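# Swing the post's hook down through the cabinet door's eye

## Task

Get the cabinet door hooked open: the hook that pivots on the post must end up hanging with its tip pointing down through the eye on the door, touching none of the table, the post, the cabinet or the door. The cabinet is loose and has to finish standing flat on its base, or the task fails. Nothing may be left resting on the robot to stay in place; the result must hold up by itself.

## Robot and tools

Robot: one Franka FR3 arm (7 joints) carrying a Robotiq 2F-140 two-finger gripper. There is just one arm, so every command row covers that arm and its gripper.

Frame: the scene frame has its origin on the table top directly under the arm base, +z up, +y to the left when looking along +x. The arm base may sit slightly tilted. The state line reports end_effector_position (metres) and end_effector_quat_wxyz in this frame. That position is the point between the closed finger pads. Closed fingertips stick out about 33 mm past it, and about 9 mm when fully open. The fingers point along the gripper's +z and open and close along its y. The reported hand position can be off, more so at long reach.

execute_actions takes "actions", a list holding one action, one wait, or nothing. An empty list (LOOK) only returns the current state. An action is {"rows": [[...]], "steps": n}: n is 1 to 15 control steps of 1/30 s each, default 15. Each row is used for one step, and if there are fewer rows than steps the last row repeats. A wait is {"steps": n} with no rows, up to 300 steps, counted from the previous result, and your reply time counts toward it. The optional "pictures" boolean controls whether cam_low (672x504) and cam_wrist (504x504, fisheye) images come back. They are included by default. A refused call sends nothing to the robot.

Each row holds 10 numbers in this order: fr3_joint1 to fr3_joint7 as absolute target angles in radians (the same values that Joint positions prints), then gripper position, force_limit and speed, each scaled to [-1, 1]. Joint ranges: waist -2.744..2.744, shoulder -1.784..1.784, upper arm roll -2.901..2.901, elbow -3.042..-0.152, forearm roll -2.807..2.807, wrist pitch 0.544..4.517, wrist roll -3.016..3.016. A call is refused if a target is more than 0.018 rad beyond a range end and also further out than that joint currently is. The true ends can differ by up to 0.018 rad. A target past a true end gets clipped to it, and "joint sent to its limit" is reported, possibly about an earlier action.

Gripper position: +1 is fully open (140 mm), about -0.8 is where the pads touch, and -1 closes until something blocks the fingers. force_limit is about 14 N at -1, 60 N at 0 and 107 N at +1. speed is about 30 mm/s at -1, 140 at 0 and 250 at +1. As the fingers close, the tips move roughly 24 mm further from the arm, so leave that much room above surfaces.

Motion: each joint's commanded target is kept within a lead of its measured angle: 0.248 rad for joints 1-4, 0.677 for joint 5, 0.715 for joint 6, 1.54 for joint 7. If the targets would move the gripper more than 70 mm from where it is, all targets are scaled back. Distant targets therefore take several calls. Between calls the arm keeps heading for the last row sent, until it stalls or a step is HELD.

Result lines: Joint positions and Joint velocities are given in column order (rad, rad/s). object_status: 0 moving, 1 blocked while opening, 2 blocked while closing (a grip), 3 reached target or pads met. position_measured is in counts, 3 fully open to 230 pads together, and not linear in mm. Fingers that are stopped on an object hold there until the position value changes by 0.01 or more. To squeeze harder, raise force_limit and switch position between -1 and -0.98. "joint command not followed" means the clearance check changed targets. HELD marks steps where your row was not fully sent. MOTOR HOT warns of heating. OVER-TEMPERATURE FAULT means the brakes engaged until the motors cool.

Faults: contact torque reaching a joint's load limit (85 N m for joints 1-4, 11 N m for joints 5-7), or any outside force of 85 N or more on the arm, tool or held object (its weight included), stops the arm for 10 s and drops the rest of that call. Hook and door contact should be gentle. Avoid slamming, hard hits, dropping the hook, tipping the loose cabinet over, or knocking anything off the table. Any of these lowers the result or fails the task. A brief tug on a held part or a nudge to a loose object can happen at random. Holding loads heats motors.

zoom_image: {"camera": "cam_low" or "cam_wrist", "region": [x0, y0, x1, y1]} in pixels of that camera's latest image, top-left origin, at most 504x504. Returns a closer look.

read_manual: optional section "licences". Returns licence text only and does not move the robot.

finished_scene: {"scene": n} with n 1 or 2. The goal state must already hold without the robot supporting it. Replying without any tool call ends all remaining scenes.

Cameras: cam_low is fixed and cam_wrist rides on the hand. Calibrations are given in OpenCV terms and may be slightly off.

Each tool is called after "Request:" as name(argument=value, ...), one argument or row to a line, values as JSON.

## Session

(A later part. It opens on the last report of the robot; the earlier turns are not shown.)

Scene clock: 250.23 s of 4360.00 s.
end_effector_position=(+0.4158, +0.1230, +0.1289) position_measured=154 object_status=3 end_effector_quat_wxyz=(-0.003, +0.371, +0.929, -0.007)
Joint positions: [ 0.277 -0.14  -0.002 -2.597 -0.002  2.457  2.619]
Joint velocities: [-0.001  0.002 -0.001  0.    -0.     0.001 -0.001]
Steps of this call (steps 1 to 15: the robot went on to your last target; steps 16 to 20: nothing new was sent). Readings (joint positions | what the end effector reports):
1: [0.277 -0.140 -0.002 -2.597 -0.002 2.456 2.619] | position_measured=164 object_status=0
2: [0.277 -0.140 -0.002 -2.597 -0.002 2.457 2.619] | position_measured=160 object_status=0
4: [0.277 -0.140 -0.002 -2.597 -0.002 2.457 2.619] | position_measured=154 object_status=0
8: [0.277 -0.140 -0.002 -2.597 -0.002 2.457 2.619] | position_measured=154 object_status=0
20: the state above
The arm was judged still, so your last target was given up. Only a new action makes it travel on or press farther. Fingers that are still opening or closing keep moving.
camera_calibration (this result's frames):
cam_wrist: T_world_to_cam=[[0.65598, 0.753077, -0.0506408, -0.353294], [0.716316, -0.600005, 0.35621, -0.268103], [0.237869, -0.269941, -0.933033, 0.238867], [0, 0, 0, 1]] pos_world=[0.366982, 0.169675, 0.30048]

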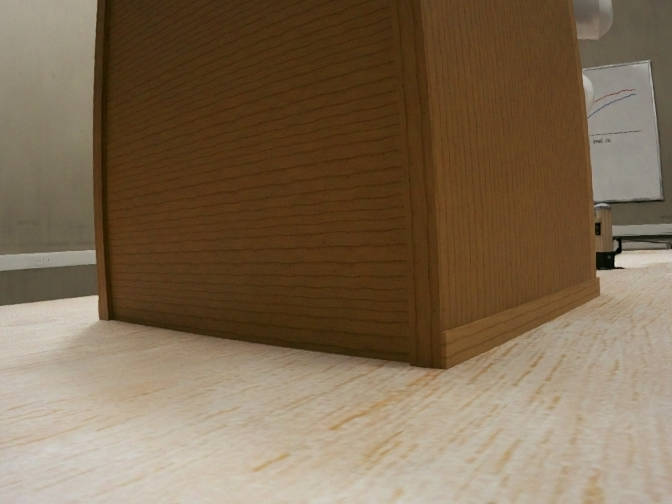

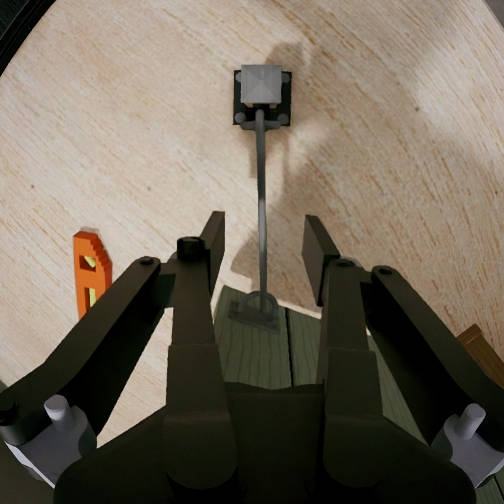

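Request:
execute_actions(
  actions=[
    {"rows":[[0.28,-0.16,0,-2.6,0,2.42,2.62,-0.2,-1,0],[0.28,-0.18,0,-2.6,0,2.4,2.62,-0.2,-1,0],[0.285,-0.2,0,-2.6,0,2.38,2.62,-0.2,-1,0],[0.29,-0.23,0,-2.6,0,2.35,2.62,-0.2,-1,0],[0.295,-0.26,0,-2.6,0,2.32,2.62,-0.2,-1,0],[0.3,-0.29,0,-2.61,0,2.3,2.62,-0.2,-1,0],[0.31,-0.32,0,-2.62,0,2.28,2.62,-0.2,-1,0],[0.32,-0.35,0,-2.63,0,2.26,2.62,-0.2,-1,0],[0.33,-0.38,0,-2.64,0,2.25,2.62,-0.2,-1,0],[0.34,-0.418,0,-2.655,0,2.237,2.62,0.2,-1,0]]},
  ],
)

Request:
zoom_image(
  camera="cam_wrist",
  region=[170,100,370,340],
)

Scene clock: 258.27 s of 4360.00 s.
end_effector_position=(+0.3790, +0.1383, +0.2047) position_measured=118 object_status=0 end_effector_quat_wxyz=(+0.011, +0.342, +0.940, +0.005)
Joint positions: [ 0.337 -0.414 -0.    -2.647 -0.002  2.269  2.619]
Joint velocities: [ 0.021 -0.068 -0.    -0.056 -0.    -0.172 -0.   ]
Steps of this call (steps 1 to 90: nothing new was sent; then 4.53 s passed at rest; steps 91 to 105: all 15 steps of this action). Readings (joint positions | what the end effector reports):
91: [0.277 -0.142 -0.002 -2.598 -0.002 2.452 2.619] | position_measured=154 object_status=3
92: [0.277 -0.150 -0.002 -2.599 -0.002 2.443 2.619] | position_measured=154 object_status=3
94: [0.280 -0.179 -0.002 -2.601 -0.002 2.418 2.619] | position_measured=154 object_status=3
98: [0.300 -0.285 -0.002 -2.613 -0.002 2.349 2.619] | position_measured=154 object_status=3
105: the state above
camera_calibration (this result's frames):
cam_wrist: T_world_to_cam=[[0.60971, 0.792364, -0.0203313, -0.330947], [0.739674, -0.559574, 0.373843, -0.277608], [0.284843, -0.242974, -0.927269, 0.29977], [0, 0, 0, 1]] pos_world=[0.321734, 0.179725, 0.375021]

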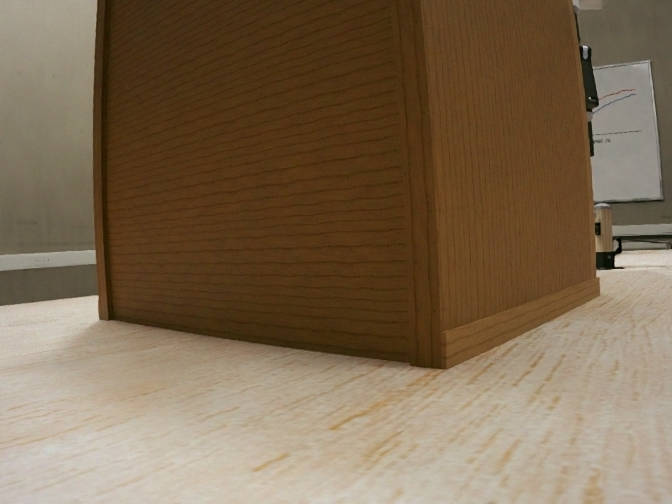

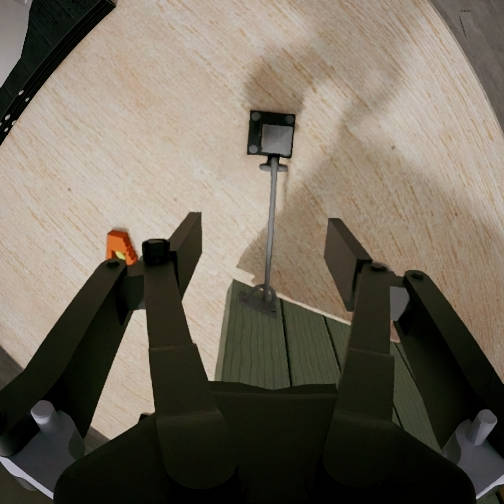

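Region (170, 100, 370, 340) of cam_wrist's 504x504 image, scaled by 2.100, with more detail than that image has.

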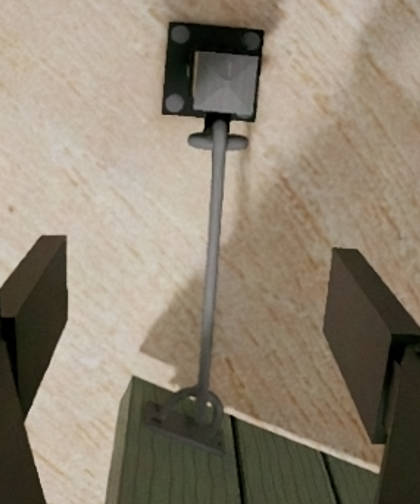

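Request:
finished_scene(
  scene=1,
)

The scene is finished: the task was done.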